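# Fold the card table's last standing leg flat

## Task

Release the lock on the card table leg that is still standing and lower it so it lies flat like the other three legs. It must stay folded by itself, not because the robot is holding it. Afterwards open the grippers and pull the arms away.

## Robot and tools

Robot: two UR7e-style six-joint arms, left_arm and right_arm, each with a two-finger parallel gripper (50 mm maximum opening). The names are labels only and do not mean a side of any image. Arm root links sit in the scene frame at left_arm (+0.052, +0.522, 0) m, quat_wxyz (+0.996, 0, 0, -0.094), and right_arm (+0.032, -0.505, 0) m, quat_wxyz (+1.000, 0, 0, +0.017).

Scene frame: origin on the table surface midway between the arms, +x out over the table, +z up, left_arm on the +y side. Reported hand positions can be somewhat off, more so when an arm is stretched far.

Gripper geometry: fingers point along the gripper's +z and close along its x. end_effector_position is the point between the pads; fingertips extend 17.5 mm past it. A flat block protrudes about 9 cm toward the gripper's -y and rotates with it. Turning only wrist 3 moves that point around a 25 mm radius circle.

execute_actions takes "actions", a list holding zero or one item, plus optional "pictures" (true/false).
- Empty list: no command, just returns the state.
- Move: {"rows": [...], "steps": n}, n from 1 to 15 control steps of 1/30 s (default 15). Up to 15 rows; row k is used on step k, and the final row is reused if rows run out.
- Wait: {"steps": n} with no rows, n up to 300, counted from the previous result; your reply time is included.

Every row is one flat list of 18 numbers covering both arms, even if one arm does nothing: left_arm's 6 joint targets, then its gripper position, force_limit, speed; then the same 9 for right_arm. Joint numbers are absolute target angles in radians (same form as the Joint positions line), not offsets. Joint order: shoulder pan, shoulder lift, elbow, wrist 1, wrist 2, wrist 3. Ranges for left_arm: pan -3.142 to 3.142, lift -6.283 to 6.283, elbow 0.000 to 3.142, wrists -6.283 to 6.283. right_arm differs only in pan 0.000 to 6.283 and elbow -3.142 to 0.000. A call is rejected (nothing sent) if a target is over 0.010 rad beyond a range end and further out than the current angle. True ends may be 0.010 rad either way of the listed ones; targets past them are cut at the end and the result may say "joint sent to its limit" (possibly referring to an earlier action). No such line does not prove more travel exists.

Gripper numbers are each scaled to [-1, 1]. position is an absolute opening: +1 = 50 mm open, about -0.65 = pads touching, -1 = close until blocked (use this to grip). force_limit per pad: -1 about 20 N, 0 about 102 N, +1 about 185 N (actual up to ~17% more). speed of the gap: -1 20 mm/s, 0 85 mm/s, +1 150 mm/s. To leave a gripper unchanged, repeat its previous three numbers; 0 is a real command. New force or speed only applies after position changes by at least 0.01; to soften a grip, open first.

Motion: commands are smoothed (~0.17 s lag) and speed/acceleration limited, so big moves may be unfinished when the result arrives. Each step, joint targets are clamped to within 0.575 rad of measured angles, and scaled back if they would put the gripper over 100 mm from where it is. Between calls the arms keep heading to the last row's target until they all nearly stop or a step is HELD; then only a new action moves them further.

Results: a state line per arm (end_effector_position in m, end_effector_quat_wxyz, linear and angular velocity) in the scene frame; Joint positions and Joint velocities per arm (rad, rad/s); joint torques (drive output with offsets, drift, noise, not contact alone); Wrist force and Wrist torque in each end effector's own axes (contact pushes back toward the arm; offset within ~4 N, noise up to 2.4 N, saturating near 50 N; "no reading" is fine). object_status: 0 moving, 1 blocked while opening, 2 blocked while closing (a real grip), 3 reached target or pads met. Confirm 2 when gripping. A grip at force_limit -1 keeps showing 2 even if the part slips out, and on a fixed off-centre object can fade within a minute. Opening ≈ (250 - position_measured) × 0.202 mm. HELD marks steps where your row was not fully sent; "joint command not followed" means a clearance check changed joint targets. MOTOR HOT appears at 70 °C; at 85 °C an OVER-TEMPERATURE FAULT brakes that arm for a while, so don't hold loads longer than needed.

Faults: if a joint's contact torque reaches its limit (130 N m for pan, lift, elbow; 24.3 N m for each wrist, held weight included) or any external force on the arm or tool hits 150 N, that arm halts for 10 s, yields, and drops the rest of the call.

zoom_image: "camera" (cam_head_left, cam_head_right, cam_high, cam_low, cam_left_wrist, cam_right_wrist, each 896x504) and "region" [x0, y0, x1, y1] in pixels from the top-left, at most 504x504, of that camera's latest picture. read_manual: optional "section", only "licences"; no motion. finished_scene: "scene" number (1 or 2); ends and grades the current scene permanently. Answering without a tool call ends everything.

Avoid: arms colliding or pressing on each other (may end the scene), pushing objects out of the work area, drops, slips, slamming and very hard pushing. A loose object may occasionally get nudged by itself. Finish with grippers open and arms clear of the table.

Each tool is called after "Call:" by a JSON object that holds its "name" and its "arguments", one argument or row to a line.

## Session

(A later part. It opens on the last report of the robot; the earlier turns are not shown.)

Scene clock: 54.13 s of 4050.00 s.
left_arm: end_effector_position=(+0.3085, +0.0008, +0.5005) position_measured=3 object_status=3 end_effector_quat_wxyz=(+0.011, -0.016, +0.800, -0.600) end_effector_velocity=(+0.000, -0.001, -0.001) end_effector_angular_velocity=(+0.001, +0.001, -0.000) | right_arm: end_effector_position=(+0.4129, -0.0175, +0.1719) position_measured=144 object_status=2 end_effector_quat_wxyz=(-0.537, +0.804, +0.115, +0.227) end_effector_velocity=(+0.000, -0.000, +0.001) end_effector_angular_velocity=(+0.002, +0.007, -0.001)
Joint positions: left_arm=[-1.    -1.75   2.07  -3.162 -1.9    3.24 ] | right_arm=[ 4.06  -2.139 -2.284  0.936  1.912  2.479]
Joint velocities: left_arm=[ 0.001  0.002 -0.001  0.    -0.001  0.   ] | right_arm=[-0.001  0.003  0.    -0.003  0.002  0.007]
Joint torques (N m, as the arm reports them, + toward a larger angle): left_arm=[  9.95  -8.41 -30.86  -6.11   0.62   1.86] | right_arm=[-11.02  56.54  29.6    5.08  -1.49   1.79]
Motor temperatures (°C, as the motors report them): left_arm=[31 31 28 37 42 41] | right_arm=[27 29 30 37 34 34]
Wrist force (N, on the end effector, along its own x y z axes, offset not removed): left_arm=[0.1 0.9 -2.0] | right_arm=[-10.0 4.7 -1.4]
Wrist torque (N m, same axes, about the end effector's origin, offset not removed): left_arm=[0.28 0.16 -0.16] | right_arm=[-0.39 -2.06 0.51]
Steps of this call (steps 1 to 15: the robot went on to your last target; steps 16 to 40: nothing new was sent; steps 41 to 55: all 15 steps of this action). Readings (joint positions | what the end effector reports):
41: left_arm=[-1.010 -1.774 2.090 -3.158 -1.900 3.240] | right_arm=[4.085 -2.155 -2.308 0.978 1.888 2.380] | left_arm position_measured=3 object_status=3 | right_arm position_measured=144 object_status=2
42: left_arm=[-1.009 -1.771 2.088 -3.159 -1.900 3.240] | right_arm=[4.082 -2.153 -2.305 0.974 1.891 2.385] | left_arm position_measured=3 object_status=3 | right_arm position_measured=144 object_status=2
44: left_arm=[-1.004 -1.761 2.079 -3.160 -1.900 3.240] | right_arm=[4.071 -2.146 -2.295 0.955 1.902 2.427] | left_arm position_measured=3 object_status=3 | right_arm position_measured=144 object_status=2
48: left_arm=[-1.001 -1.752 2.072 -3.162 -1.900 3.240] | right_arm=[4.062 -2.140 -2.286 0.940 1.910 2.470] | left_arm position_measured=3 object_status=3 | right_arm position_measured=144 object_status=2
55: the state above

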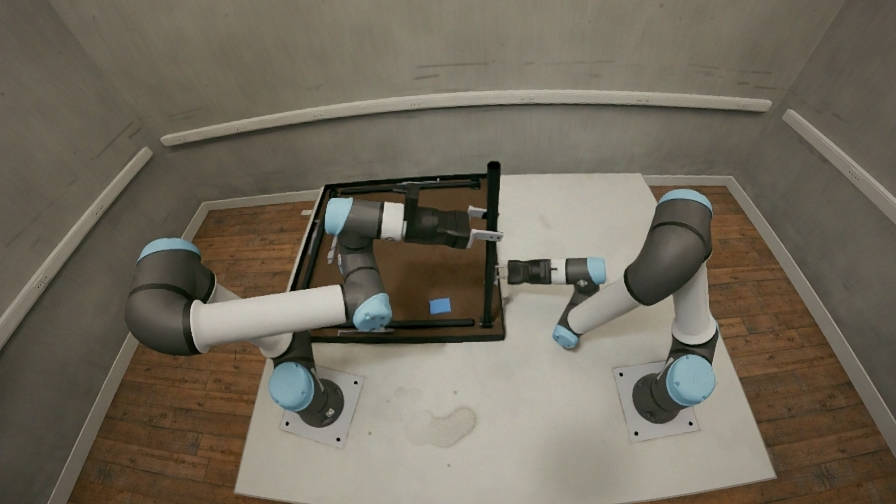

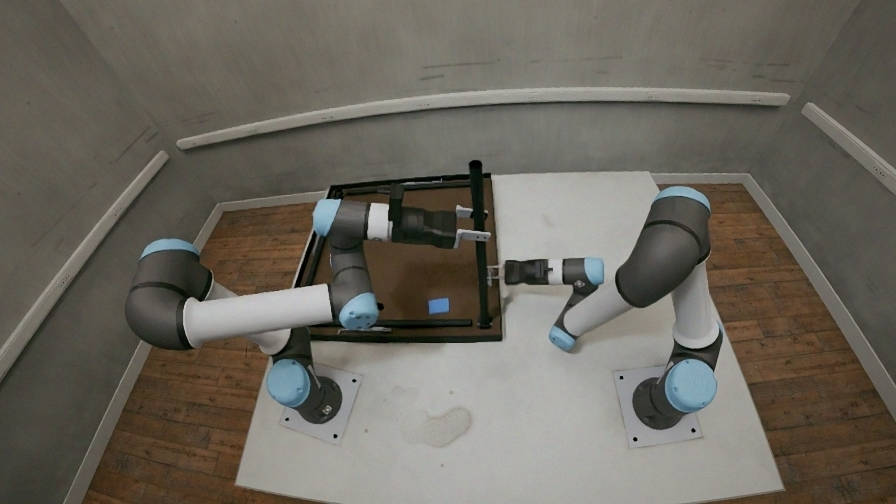

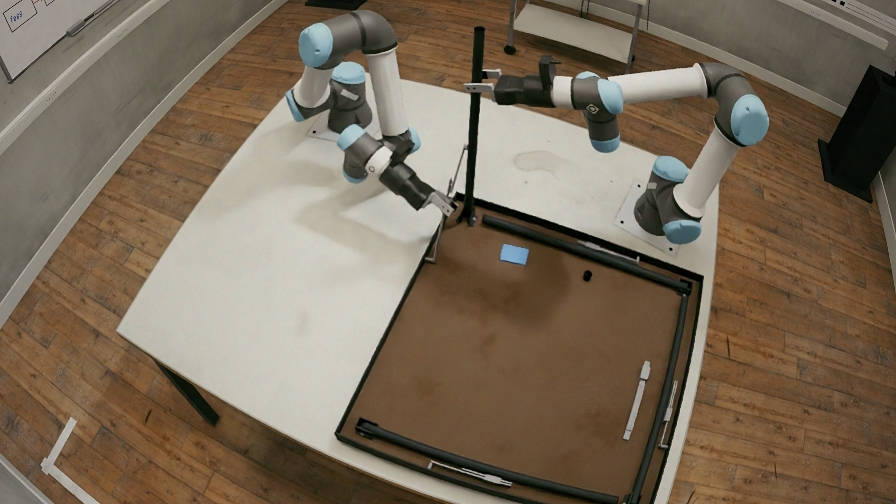

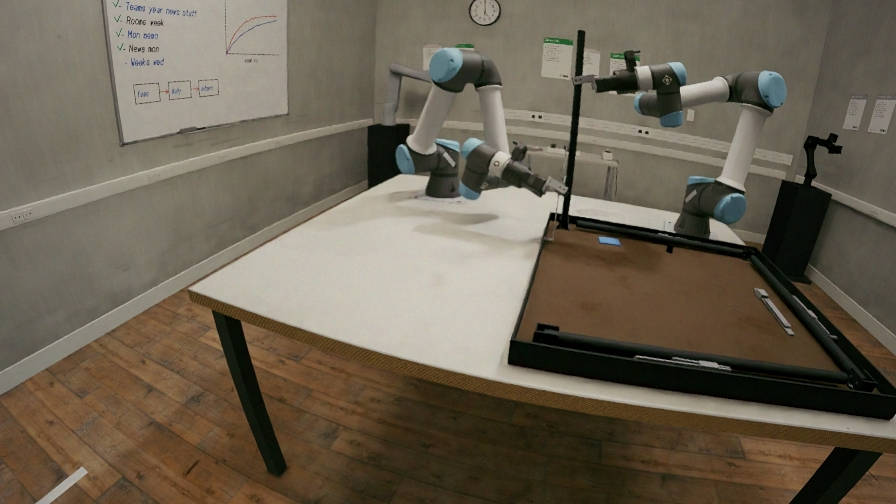

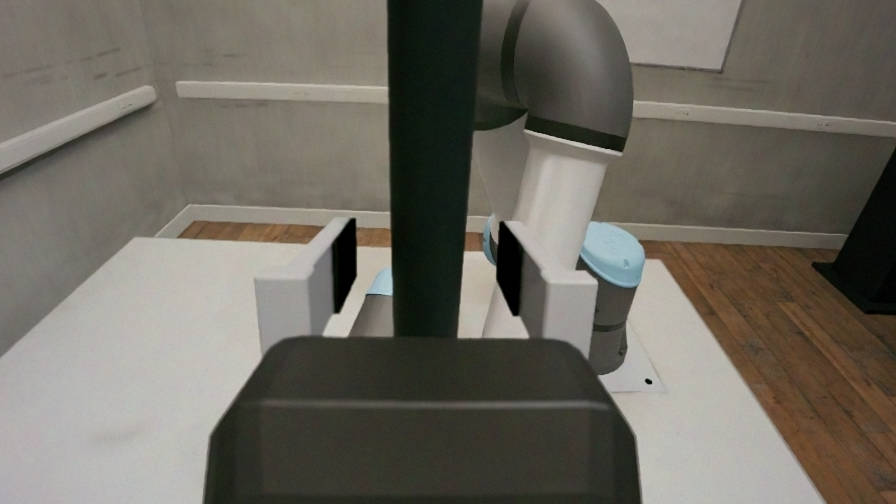

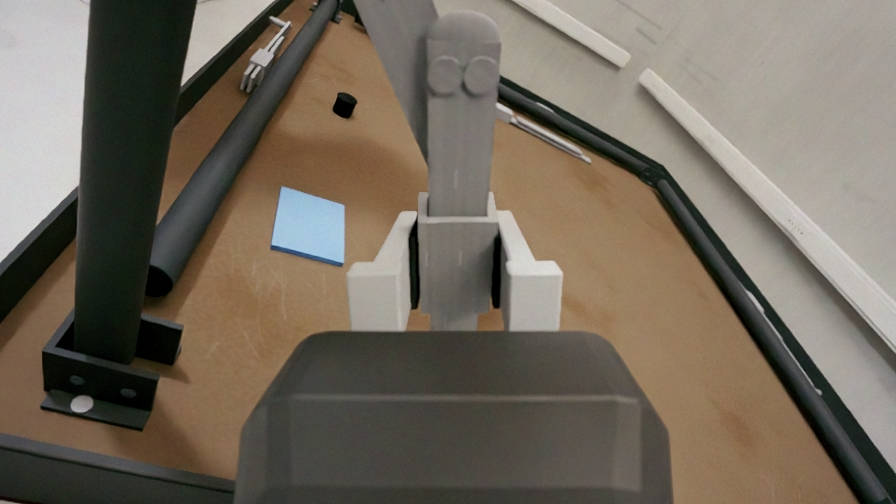

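Call:
{"name": "execute_actions", "arguments": {
  "actions": [
    {"rows":[[-0.975,-1.735,2.056,-3.165,-1.915,3.22,1,0,0,4.06,-2.139,-2.284,0.936,1.912,2.48,1,0,0]],"steps":12}
  ],
  "pictures": false
}}

Call:
{"name": "execute_actions", "arguments": {
  "actions": [
    {"rows":[[-0.975,-1.735,2.056,-3.165,-1.915,3.22,1,0,0,3.96,-1.95,-2.48,0.94,2.0,2.46,1,0,0]]}
  ],
  "pictures": false
}}

Call:
{"name": "execute_actions", "arguments": {
  "actions": [
    {"rows":[[-0.93,-1.69,2.025,-3.172,-1.95,3.17,1,0,0,3.96,-1.95,-2.48,0.94,2.0,2.46,1,0,0],[-0.93,-1.69,2.025,-3.172,-1.95,3.17,1,0,0,3.96,-1.95,-2.48,0.94,2.0,2.46,1,0,0],[-0.93,-1.69,2.025,-3.172,-1.95,3.17,1,0,0,3.96,-1.95,-2.48,0.94,2.0,2.46,1,0,0],[-0.88,-1.64,1.99,-3.18,-1.99,3.12,1,0,0,3.96,-1.95,-2.48,0.94,2.0,2.46,1,0,0],[-0.88,-1.64,1.99,-3.18,-1.99,3.12,1,0,0,3.96,-1.95,-2.48,0.94,2.0,2.46,1,0,0],[-0.88,-1.64,1.99,-3.18,-1.99,3.12,1,0,0,3.96,-1.95,-2.48,0.94,2.0,2.46,1,0,0],[-0.83,-1.59,1.96,-3.187,-2.03,3.07,1,0,0,3.96,-1.95,-2.48,0.94,2.0,2.46,1,0,0],[-0.83,-1.59,1.96,-3.187,-2.03,3.07,1,0,0,3.96,-1.95,-2.48,0.94,2.0,2.46,1,0,0],[-0.83,-1.59,1.96,-3.187,-2.03,3.07,1,0,0,3.96,-1.95,-2.48,0.94,2.0,2.46,1,0,0],[-0.785,-1.54,1.93,-3.195,-2.065,3.03,1,0,0,3.96,-1.95,-2.48,0.94,2.0,2.46,1,0,0]]}
  ]
}}

Scene clock: 65.00 s of 4050.00 s.
left_arm: end_effector_position=(+0.3201, +0.0015, +0.5021) position_measured=3 object_status=3 end_effector_quat_wxyz=(+0.007, -0.029, +0.798, -0.602) end_effector_velocity=(+0.003, +0.001, +0.001) end_effector_angular_velocity=(-0.002, +0.004, +0.005) | right_arm: end_effector_position=(+0.4131, -0.0175, +0.1721) position_measured=3 object_status=0 end_effector_quat_wxyz=(-0.538, +0.804, +0.115, +0.227) end_effector_velocity=(-0.000, +0.000, +0.001) end_effector_angular_velocity=(+0.001, -0.001, +0.001)
Joint positions: left_arm=[-0.975 -1.735  2.056 -3.165 -1.915  3.22 ] | right_arm=[ 4.06  -2.139 -2.284  0.936  1.912  2.48 ]
Joint velocities: left_arm=[ 0.005  0.001 -0.003 -0.    -0.002 -0.004] | right_arm=[ 0.     0.001  0.001 -0.     0.     0.   ]
Joint torques (N m, as the arm reports them, + toward a larger angle): left_arm=[  9.59  -7.74 -31.29  -6.21  -1.44  -2.23] | right_arm=[ 0.79 45.57 14.93  2.15  1.15  1.85]
Motor temperatures (°C, as the motors report them): left_arm=[31 31 28 37 42 41] | right_arm=[27 29 30 37 34 34]
Wrist force (N, on the end effector, along its own x y z axes, offset not removed): left_arm=[-0.2 1.3 -2.3] | right_arm=[0.2 1.1 1.8]
Wrist torque (N m, same axes, about the end effector's origin, offset not removed): left_arm=[0.27 0.11 -0.17] | right_arm=[0.05 0.11 -0.13]
Steps of this call (steps 1 to 15: the robot went on to your last target; steps 16 to 90: nothing new was sent; then 7.47 s passed at rest; steps 91 to 102: all 12 steps of this action). Readings (joint positions | what the end effector reports):
91: left_arm=[-1.000 -1.750 2.070 -3.162 -1.900 3.240] | right_arm=[4.060 -2.139 -2.284 0.936 1.912 2.480] | left_arm position_measured=3 object_status=3 | right_arm position_measured=142 object_status=0
92: left_arm=[-0.997 -1.748 2.068 -3.162 -1.902 3.238] | right_arm=[4.060 -2.139 -2.284 0.936 1.912 2.480] | left_arm position_measured=3 object_status=3 | right_arm position_measured=128 object_status=0
94: left_arm=[-0.986 -1.742 2.062 -3.164 -1.908 3.229] | right_arm=[4.060 -2.139 -2.284 0.936 1.912 2.480] | left_arm position_measured=3 object_status=3 | right_arm position_measured=100 object_status=0
98: left_arm=[-0.977 -1.736 2.057 -3.165 -1.914 3.222] | right_arm=[4.060 -2.139 -2.284 0.936 1.912 2.480] | left_arm position_measured=3 object_status=3 | right_arm position_measured=44 object_status=0
102: the state above

Scene clock: 65.50 s of 4050.00 s.
left_arm: end_effector_position=(+0.3203, +0.0015, +0.5021) position_measured=3 object_status=3 end_effector_quat_wxyz=(+0.007, -0.029, +0.798, -0.602) end_effector_velocity=(+0.000, -0.000, -0.001) end_effector_angular_velocity=(+0.001, +0.001, -0.000) | right_arm: end_effector_position=(+0.3883, -0.1060, +0.2101) position_measured=3 object_status=3 end_effector_quat_wxyz=(-0.541, +0.802, +0.108, +0.228) end_effector_velocity=(-0.003, -0.008, +0.002) end_effector_angular_velocity=(-0.001, +0.002, -0.001)
Joint positions: left_arm=[-0.975 -1.735  2.056 -3.165 -1.915  3.22 ] | right_arm=[ 3.961 -1.951 -2.479  0.94   2.     2.46 ]
Joint velocities: left_arm=[-0.     0.002  0.    -0.    -0.    -0.   ] | right_arm=[-0.007  0.016 -0.018  0.     0.006 -0.001]
Joint torques (N m, as the arm reports them, + toward a larger angle): left_arm=[  9.94  -7.56 -31.02  -6.15  -1.48  -2.44] | right_arm=[-5.54 41.88 -1.75  4.39  1.38 -2.16]
Motor temperatures (°C, as the motors report them): left_arm=[31 31 28 37 42 41] | right_arm=[27 29 30 37 34 34]
Wrist force (N, on the end effector, along its own x y z axes, offset not removed): left_arm=[0.9 0.1 1.4] | right_arm=[-1.3 0.7 1.0]
Wrist torque (N m, same axes, about the end effector's origin, offset not removed): left_arm=[0.26 0.00 -0.01] | right_arm=[-0.14 0.47 -0.11]
Steps of this call (steps 1 to 15: all 15 steps of this action). Readings (joint positions | what the end effector reports):
1: left_arm=[-0.975 -1.735 2.056 -3.165 -1.915 3.220] | right_arm=[4.060 -2.139 -2.284 0.936 1.912 2.480] | left_arm position_measured=3 object_status=3 | right_arm position_measured=3 object_status=0
2: left_arm=[-0.975 -1.735 2.056 -3.165 -1.915 3.220] | right_arm=[4.055 -2.134 -2.288 0.936 1.917 2.478] | left_arm position_measured=3 object_status=3 | right_arm position_measured=3 object_status=0
4: left_arm=[-0.975 -1.735 2.056 -3.165 -1.915 3.220] | right_arm=[4.013 -2.074 -2.351 0.938 1.955 2.469] | left_arm position_measured=3 object_status=3 | right_arm position_measured=3 object_status=0
8: left_arm=[-0.975 -1.735 2.056 -3.165 -1.915 3.220] | right_arm=[3.970 -1.974 -2.455 0.940 1.991 2.462] | left_arm position_measured=3 object_status=3 | right_arm position_measured=3 object_status=3
15: the state above

Scene clock: 66.00 s of 4050.00 s.
left_arm: end_effector_position=(+0.4132, -0.0075, +0.4790) position_measured=3 object_status=3 end_effector_quat_wxyz=(-0.054, -0.134, +0.792, -0.594) end_effector_velocity=(+0.091, -0.001, -0.039) end_effector_angular_velocity=(+0.012, +0.211, +0.081) | right_arm: end_effector_position=(+0.3880, -0.1066, +0.2102) position_measured=3 object_status=3 end_effector_quat_wxyz=(-0.541, +0.802, +0.108, +0.228) end_effector_velocity=(-0.000, +0.000, -0.000) end_effector_angular_velocity=(-0.001, +0.001, +0.001)
Joint positions: left_arm=[-0.798 -1.554  1.938 -3.193 -2.055  3.042] | right_arm=[ 3.96 -1.95 -2.48  0.94  2.    2.46]
Joint velocities: left_arm=[ 0.163  0.177 -0.102 -0.018 -0.133 -0.15 ] | right_arm=[ 0.    -0.    -0.    -0.001  0.001 -0.   ]
Joint torques (N m, as the arm reports them, + toward a larger angle): left_arm=[  7.95 -22.91 -34.94  -7.84  -2.06  -2.37] | right_arm=[-5.94 42.42 -2.03  4.28  1.71 -2.12]
Motor temperatures (°C, as the motors report them): left_arm=[31 31 28 37 42 41] | right_arm=[27 29 30 37 34 34]
Wrist force (N, on the end effector, along its own x y z axes, offset not removed): left_arm=[-8.5 3.0 -3.3] | right_arm=[0.1 -0.7 0.5]
Wrist torque (N m, same axes, about the end effector's origin, offset not removed): left_arm=[0.63 0.86 -0.06] | right_arm=[-0.34 0.22 -0.08]
Steps of this call (steps 1 to 15: all 15 steps of this action). Readings (joint positions | what the end effector reports):
1: left_arm=[-0.975 -1.735 2.056 -3.165 -1.915 3.220] | right_arm=[3.960 -1.951 -2.479 0.940 2.000 2.460] | left_arm position_measured=3 object_status=3 | right_arm position_measured=3 object_status=3
2: left_arm=[-0.971 -1.731 2.053 -3.166 -1.919 3.215] | right_arm=[3.960 -1.951 -2.479 0.940 2.000 2.460] | left_arm position_measured=3 object_status=3 | right_arm position_measured=3 object_status=3
4: left_arm=[-0.951 -1.711 2.039 -3.169 -1.934 3.193] | right_arm=[3.960 -1.950 -2.480 0.940 2.000 2.460] | left_arm position_measured=3 object_status=3 | right_arm position_measured=3 object_status=3
8: left_arm=[-0.895 -1.655 2.000 -3.178 -1.979 3.135] | right_arm=[3.960 -1.950 -2.480 0.940 2.000 2.460] | left_arm position_measured=3 object_status=3 | right_arm position_measured=3 object_status=3
15: the state above

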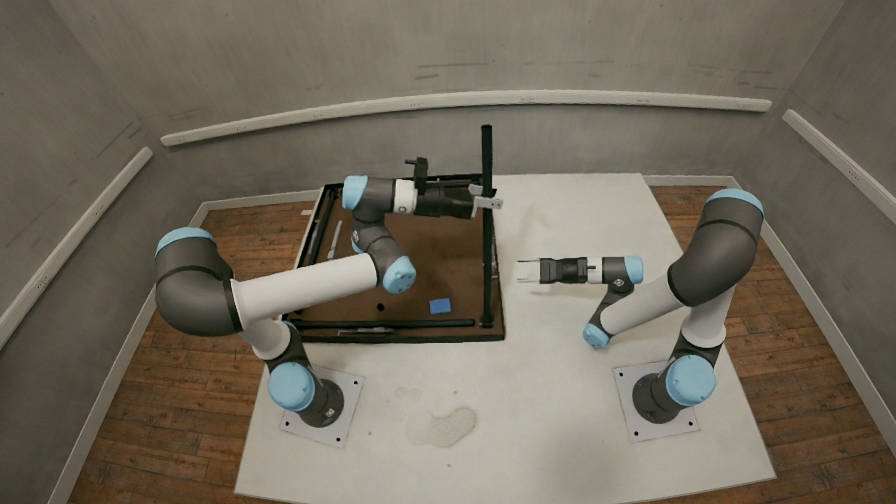

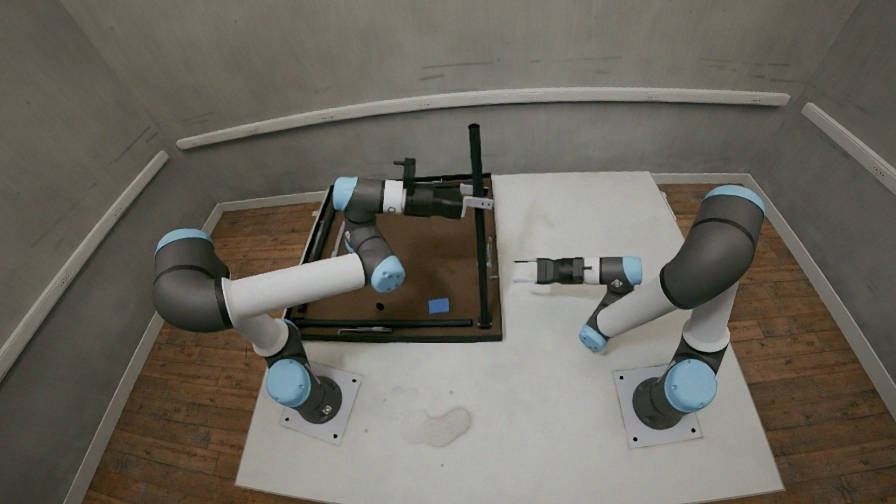

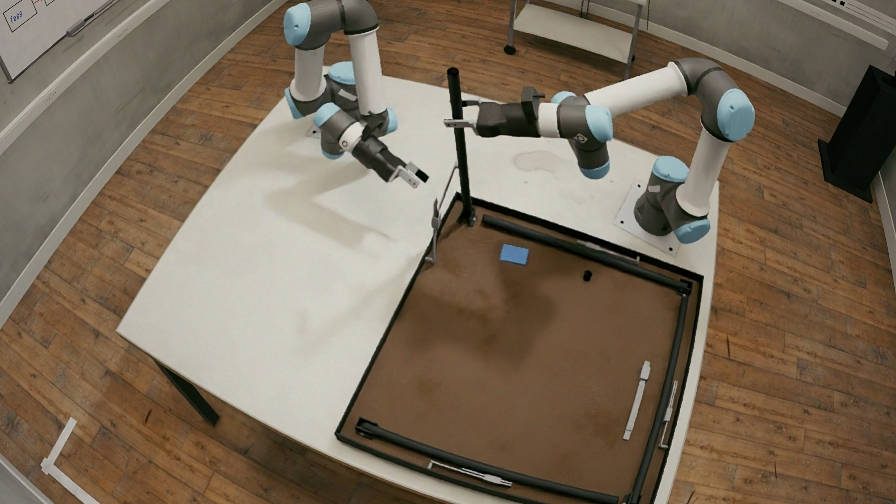

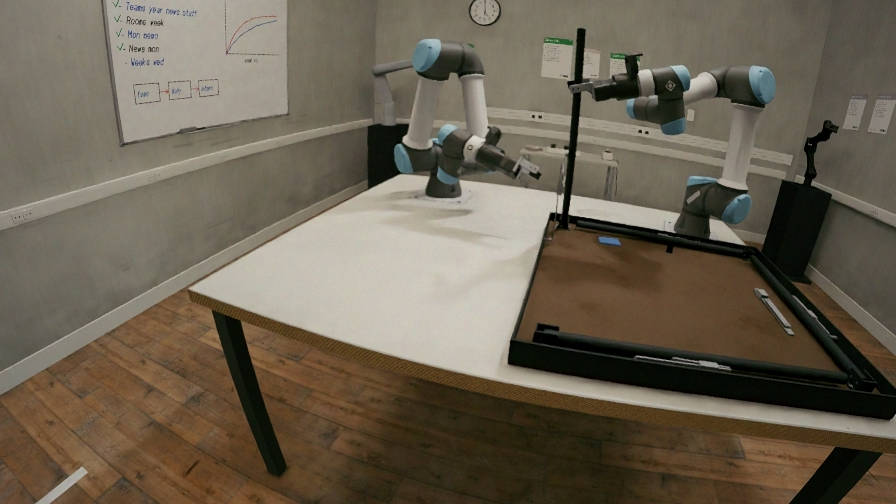

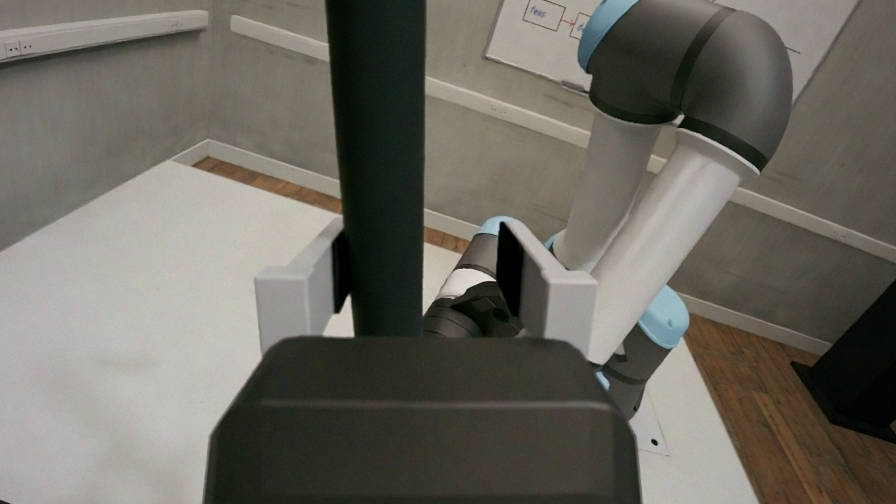

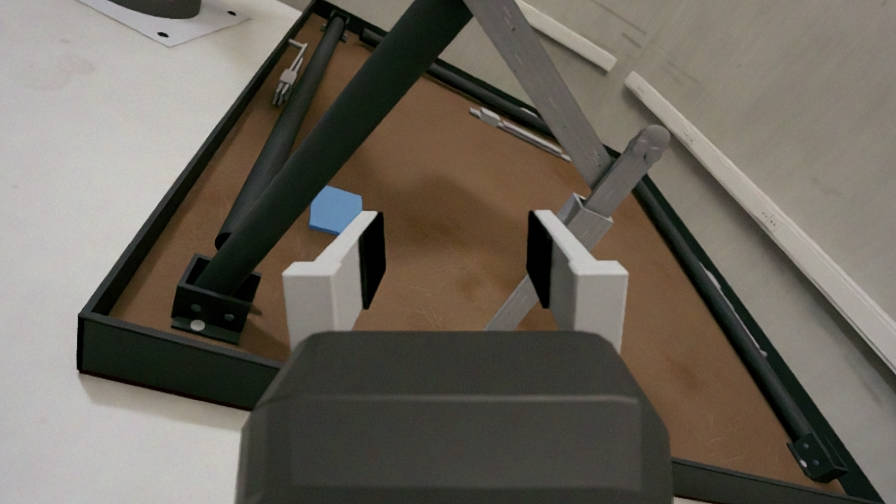

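Call:
{"name": "execute_actions", "arguments": {
  "actions": [
    {"rows":[[-0.705,-1.442,1.867,-3.21,-2.13,2.93,0.5,0,-1,3.96,-1.95,-2.48,0.94,2.0,2.46,1,0,0]],"steps":8}
  ],
  "pictures": false
}}

Call:
{"name": "execute_actions", "arguments": {
  "actions": [
    {"rows":[[-0.63,-1.344,1.804,-3.225,-2.193,2.835,0.5,0,-1,3.96,-1.95,-2.48,0.94,2.0,2.46,1,0,0]],"steps":8}
  ],
  "pictures": false
}}

Call:
{"name": "execute_actions", "arguments": {
  "actions": [
    {"rows":[[-0.585,-1.22,1.729,-3.209,-2.18,2.715,0.5,0,-1,3.96,-1.95,-2.48,0.94,2.0,2.46,1,0,0]],"steps":9}
  ],
  "pictures": false
}}

Call:
{"name": "execute_actions", "arguments": {
  "actions": [
    {"rows":[[-0.542,-1.1,1.654,-3.192,-2.166,2.595,0.5,0,-1,3.96,-1.95,-2.48,0.94,2.0,2.46,1,0,0]]}
  ]
}}

Scene clock: 70.97 s of 4050.00 s.
left_arm: end_effector_position=(+0.4651, -0.0079, +0.4594) position_measured=27 object_status=0 end_effector_quat_wxyz=(-0.090, -0.192, +0.781, -0.587) end_effector_velocity=(+0.061, +0.001, -0.029) end_effector_angular_velocity=(-0.004, +0.160, +0.061) | right_arm: end_effector_position=(+0.3880, -0.1066, +0.2102) position_measured=3 object_status=3 end_effector_quat_wxyz=(-0.541, +0.802, +0.108, +0.228) end_effector_velocity=(-0.000, +0.000, +0.000) end_effector_angular_velocity=(-0.000, +0.000, +0.001)
Joint positions: left_arm=[-0.713 -1.452  1.873 -3.209 -2.124  2.94 ] | right_arm=[ 3.96 -1.95 -2.48  0.94  2.    2.46]
Joint velocities: left_arm=[ 0.095  0.123 -0.075 -0.018 -0.076 -0.127] | right_arm=[ 0.     0.     0.    -0.001  0.001 -0.   ]
Joint torques (N m, as the arm reports them, + toward a larger angle): left_arm=[ 12.07 -23.52 -26.66  -5.78  -1.88  -2.13] | right_arm=[-4.59 43.08 -1.63  4.41  1.65 -2.21]
Motor temperatures (°C, as the motors report them): left_arm=[31 31 28 37 42 41] | right_arm=[27 29 30 37 34 34]
Wrist force (N, on the end effector, along its own x y z axes, offset not removed): left_arm=[-3.5 -2.7 -1.8] | right_arm=[-0.9 2.0 2.5]
Wrist torque (N m, same axes, about the end effector's origin, offset not removed): left_arm=[-0.23 0.54 -0.13] | right_arm=[0.17 0.42 -0.20]
Steps of this call (steps 1 to 30: the robot went on to your last target; steps 31 to 90: nothing new was sent; then 1.70 s passed at rest; steps 91 to 98: all 8 steps of this action). Readings (joint positions | what the end effector reports):
91: left_arm=[-0.785 -1.540 1.930 -3.195 -2.065 3.030] | right_arm=[3.960 -1.950 -2.480 0.940 2.000 2.460] | left_arm position_measured=3 object_status=0 | right_arm position_measured=3 object_status=3
92: left_arm=[-0.780 -1.535 1.925 -3.197 -2.070 3.025] | right_arm=[3.960 -1.950 -2.480 0.940 2.000 2.460] | left_arm position_measured=7 object_status=0 | right_arm position_measured=3 object_status=3
94: left_arm=[-0.745 -1.494 1.897 -3.203 -2.099 2.983] | right_arm=[3.960 -1.950 -2.480 0.940 2.000 2.460] | left_arm position_measured=13 object_status=0 | right_arm position_measured=3 object_status=3
98: the state above

Scene clock: 71.23 s of 4050.00 s.
left_arm: end_effector_position=(+0.5136, -0.0046, +0.4372) position_measured=53 object_status=0 end_effector_quat_wxyz=(-0.125, -0.244, +0.768, -0.579) end_effector_velocity=(+0.062, +0.006, -0.035) end_effector_angular_velocity=(-0.007, +0.160, +0.056) | right_arm: end_effector_position=(+0.3880, -0.1066, +0.2102) position_measured=3 object_status=3 end_effector_quat_wxyz=(-0.541, +0.802, +0.108, +0.228) end_effector_velocity=(-0.000, -0.000, -0.001) end_effector_angular_velocity=(-0.000, +0.001, +0.000)
Joint positions: left_arm=[-0.637 -1.354  1.81  -3.224 -2.187  2.845] | right_arm=[ 3.96 -1.95 -2.48  0.94  2.    2.46]
Joint velocities: left_arm=[ 0.093  0.128 -0.076 -0.019 -0.079 -0.123] | right_arm=[-0.    -0.001 -0.     0.001  0.     0.   ]
Joint torques (N m, as the arm reports them, + toward a larger angle): left_arm=[  5.69 -29.15 -26.78  -6.45  -2.42  -2.24] | right_arm=[-5.23 42.54 -2.28  4.27  1.7  -2.27]
Motor temperatures (°C, as the motors report them): left_arm=[31 31 28 37 42 41] | right_arm=[27 29 30 37 34 34]
Wrist force (N, on the end effector, along its own x y z axes, offset not removed): left_arm=[-3.0 -2.4 -1.0] | right_arm=[1.5 2.1 2.1]
Wrist torque (N m, same axes, about the end effector's origin, offset not removed): left_arm=[-0.13 0.19 -0.11] | right_arm=[0.23 -0.02 -0.22]
Steps of this call (steps 1 to 8: all 8 steps of this action). Readings (joint positions | what the end effector reports):
1: left_arm=[-0.710 -1.448 1.871 -3.209 -2.126 2.937] | right_arm=[3.960 -1.950 -2.480 0.940 2.000 2.460] | left_arm position_measured=30 object_status=0 | right_arm position_measured=3 object_status=3
2: left_arm=[-0.703 -1.441 1.865 -3.211 -2.132 2.929] | right_arm=[3.960 -1.950 -2.480 0.940 2.000 2.460] | left_arm position_measured=33 object_status=0 | right_arm position_measured=3 object_status=3
4: left_arm=[-0.669 -1.398 1.835 -3.218 -2.162 2.887] | right_arm=[3.960 -1.950 -2.480 0.940 2.000 2.460] | left_arm position_measured=40 object_status=0 | right_arm position_measured=3 object_status=3
8: the state above

Scene clock: 71.53 s of 4050.00 s.
left_arm: end_effector_position=(+0.5743, -0.0104, +0.3874) position_measured=78 object_status=0 end_effector_quat_wxyz=(-0.153, -0.326, +0.753, -0.551) end_effector_velocity=(+0.048, -0.006, -0.052) end_effector_angular_velocity=(+0.031, +0.144, +0.078) | right_arm: end_effector_position=(+0.3880, -0.1066, +0.2102) position_measured=3 object_status=3 end_effector_quat_wxyz=(-0.541, +0.802, +0.108, +0.228) end_effector_velocity=(+0.000, +0.000, -0.000) end_effector_angular_velocity=(-0.000, +0.000, -0.000)
Joint positions: left_arm=[-0.588 -1.229  1.734 -3.21  -2.181  2.724] | right_arm=[ 3.96 -1.95 -2.48  0.94  2.    2.46]
Joint velocities: left_arm=[ 0.035  0.113 -0.061  0.011  0.005 -0.109] | right_arm=[ 0.    -0.001  0.001 -0.    -0.     0.   ]
Joint torques (N m, as the arm reports them, + toward a larger angle): left_arm=[  5.28 -32.97 -27.55  -1.04  -0.23  -2.2 ] | right_arm=[-5.3  42.42 -1.55  4.19  1.64 -2.19]
Motor temperatures (°C, as the motors report them): left_arm=[31 31 28 37 42 41] | right_arm=[27 29 30 37 34 34]
Wrist force (N, on the end effector, along its own x y z axes, offset not removed): left_arm=[-3.4 -1.6 -3.8] | right_arm=[0.2 0.2 2.5]
Wrist torque (N m, same axes, about the end effector's origin, offset not removed): left_arm=[0.14 0.21 -0.06] | right_arm=[-0.11 0.22 -0.15]
Steps of this call (steps 1 to 9: all 9 steps of this action). Readings (joint positions | what the end effector reports):
1: left_arm=[-0.635 -1.351 1.808 -3.224 -2.189 2.842] | right_arm=[3.960 -1.950 -2.480 0.940 2.000 2.460] | left_arm position_measured=56 object_status=0 | right_arm position_measured=3 object_status=3
2: left_arm=[-0.629 -1.344 1.802 -3.223 -2.189 2.834] | right_arm=[3.960 -1.950 -2.480 0.940 2.000 2.460] | left_arm position_measured=59 object_status=0 | right_arm position_measured=3 object_status=3
4: left_arm=[-0.607 -1.292 1.767 -3.216 -2.185 2.784] | right_arm=[3.960 -1.950 -2.480 0.940 2.000 2.460] | left_arm position_measured=66 object_status=0 | right_arm position_measured=3 object_status=3
8: left_arm=[-0.589 -1.234 1.736 -3.210 -2.181 2.728] | right_arm=[3.960 -1.950 -2.480 0.940 2.000 2.460] | left_arm position_measured=78 object_status=0 | right_arm position_measured=3 object_status=3
9: the state above

Scene clock: 72.03 s of 4050.00 s.
left_arm: end_effector_position=(+0.6341, -0.0107, +0.3289) position_measured=78 object_status=3 end_effector_quat_wxyz=(-0.178, -0.411, +0.728, -0.518) end_effector_velocity=(+0.004, +0.000, -0.006) end_effector_angular_velocity=(+0.004, +0.013, +0.008) | right_arm: end_effector_position=(+0.3880, -0.1066, +0.2102) position_measured=3 object_status=3 end_effector_quat_wxyz=(-0.541, +0.802, +0.108, +0.228) end_effector_velocity=(+0.000, -0.000, -0.001) end_effector_angular_velocity=(-0.001, +0.001, -0.001)
Joint positions: left_arm=[-0.542 -1.101  1.654 -3.192 -2.166  2.596] | right_arm=[ 3.96 -1.95 -2.48  0.94  2.    2.46]
Joint velocities: left_arm=[ 0.003  0.01  -0.005  0.002  0.002 -0.009] | right_arm=[-0.    -0.001 -0.001  0.    -0.001 -0.   ]
Joint torques (N m, as the arm reports them, + toward a larger angle): left_arm=[  5.5  -32.31 -27.9   -1.06  -0.23  -2.32] | right_arm=[-5.71 41.95 -1.9   4.3   1.72 -2.21]
Motor temperatures (°C, as the motors report them): left_arm=[31 31 28 37 42 41] | right_arm=[27 29 30 37 34 34]
Wrist force (N, on the end effector, along its own x y z axes, offset not removed): left_arm=[-7.4 -1.0 -0.3] | right_arm=[1.2 1.3 0.5]
Wrist torque (N m, same axes, about the end effector's origin, offset not removed): left_arm=[0.54 1.21 0.19] | right_arm=[-0.02 -0.07 -0.15]
Steps of this call (steps 1 to 15: all 15 steps of this action). Readings (joint positions | what the end effector reports):
1: left_arm=[-0.587 -1.226 1.732 -3.210 -2.180 2.721] | right_arm=[3.960 -1.950 -2.480 0.940 2.000 2.460] | left_arm position_measured=78 object_status=0 | right_arm position_measured=3 object_status=3
2: left_arm=[-0.582 -1.219 1.726 -3.207 -2.179 2.714] | right_arm=[3.960 -1.950 -2.480 0.940 2.000 2.460] | left_arm position_measured=78 object_status=0 | right_arm position_measured=3 object_status=3
4: left_arm=[-0.562 -1.169 1.692 -3.200 -2.172 2.664] | right_arm=[3.960 -1.950 -2.480 0.940 2.000 2.460] | left_arm position_measured=78 object_status=0 | right_arm position_measured=3 object_status=3
8: left_arm=[-0.546 -1.113 1.661 -3.193 -2.167 2.608] | right_arm=[3.960 -1.950 -2.480 0.940 2.000 2.460] | left_arm position_measured=78 object_status=3 | right_arm position_measured=3 object_status=3
15: the state above

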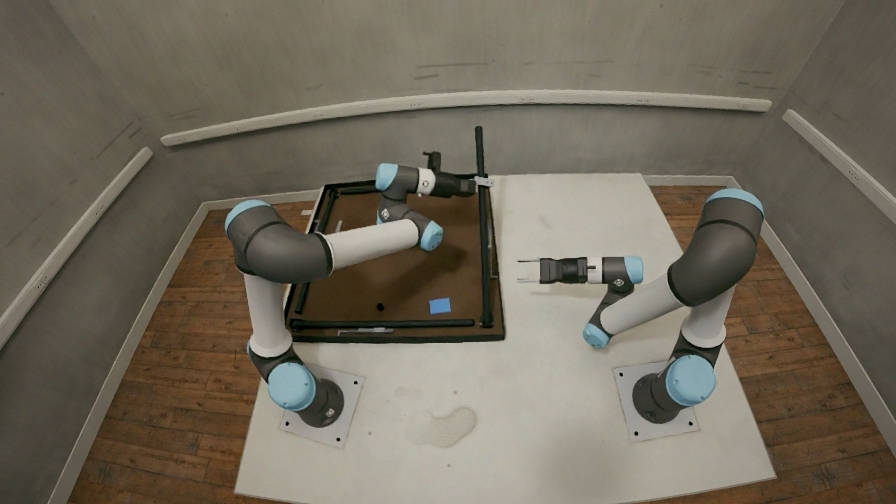

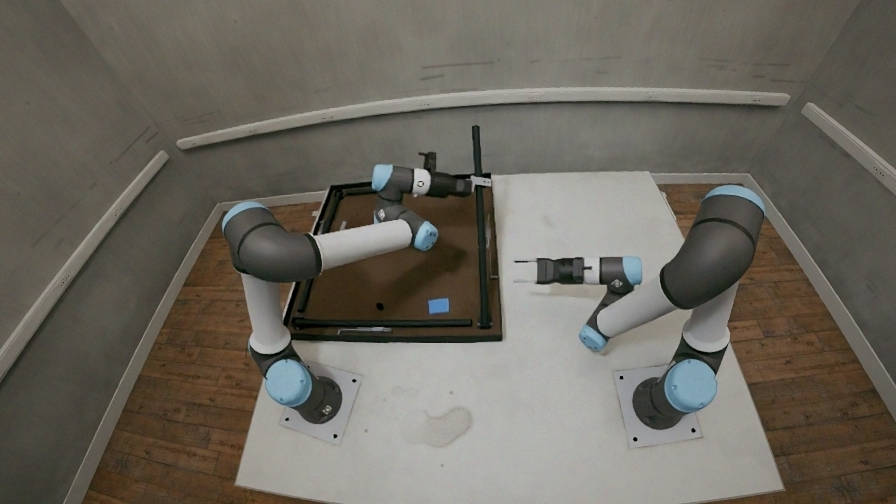

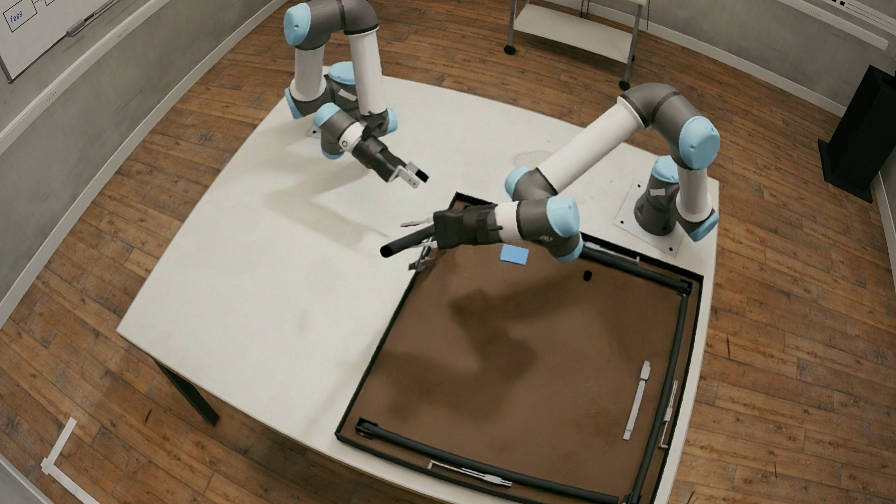

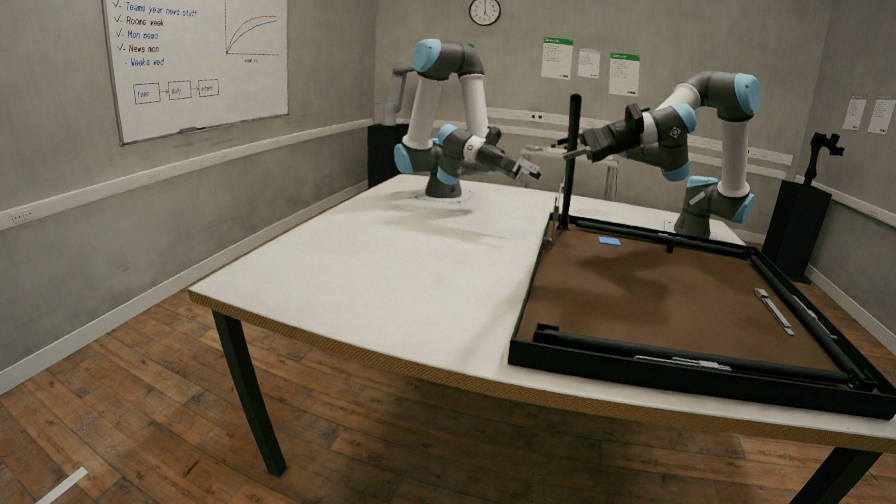

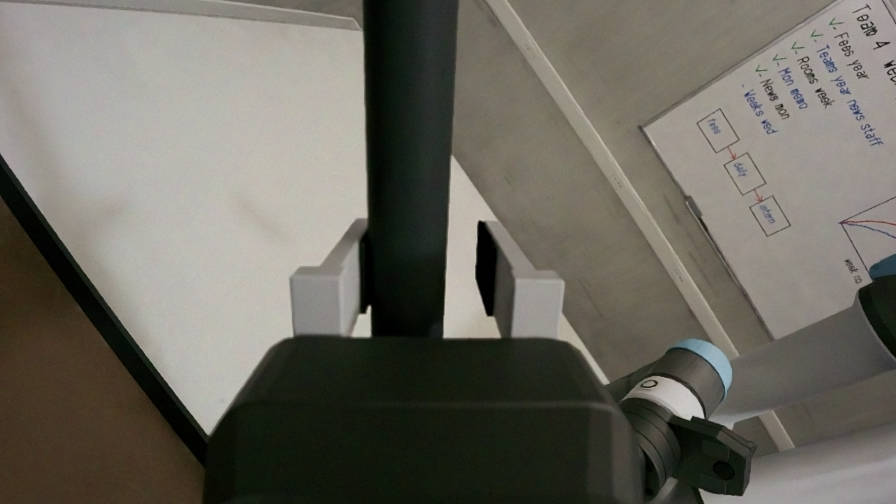

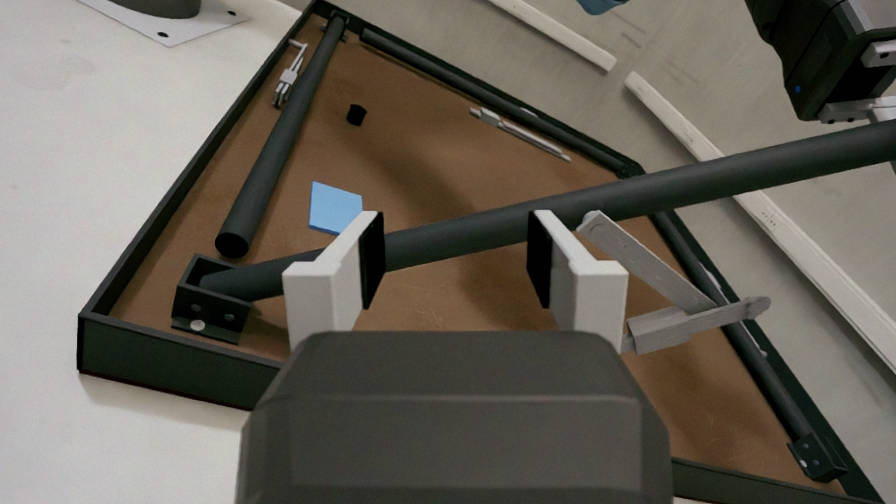

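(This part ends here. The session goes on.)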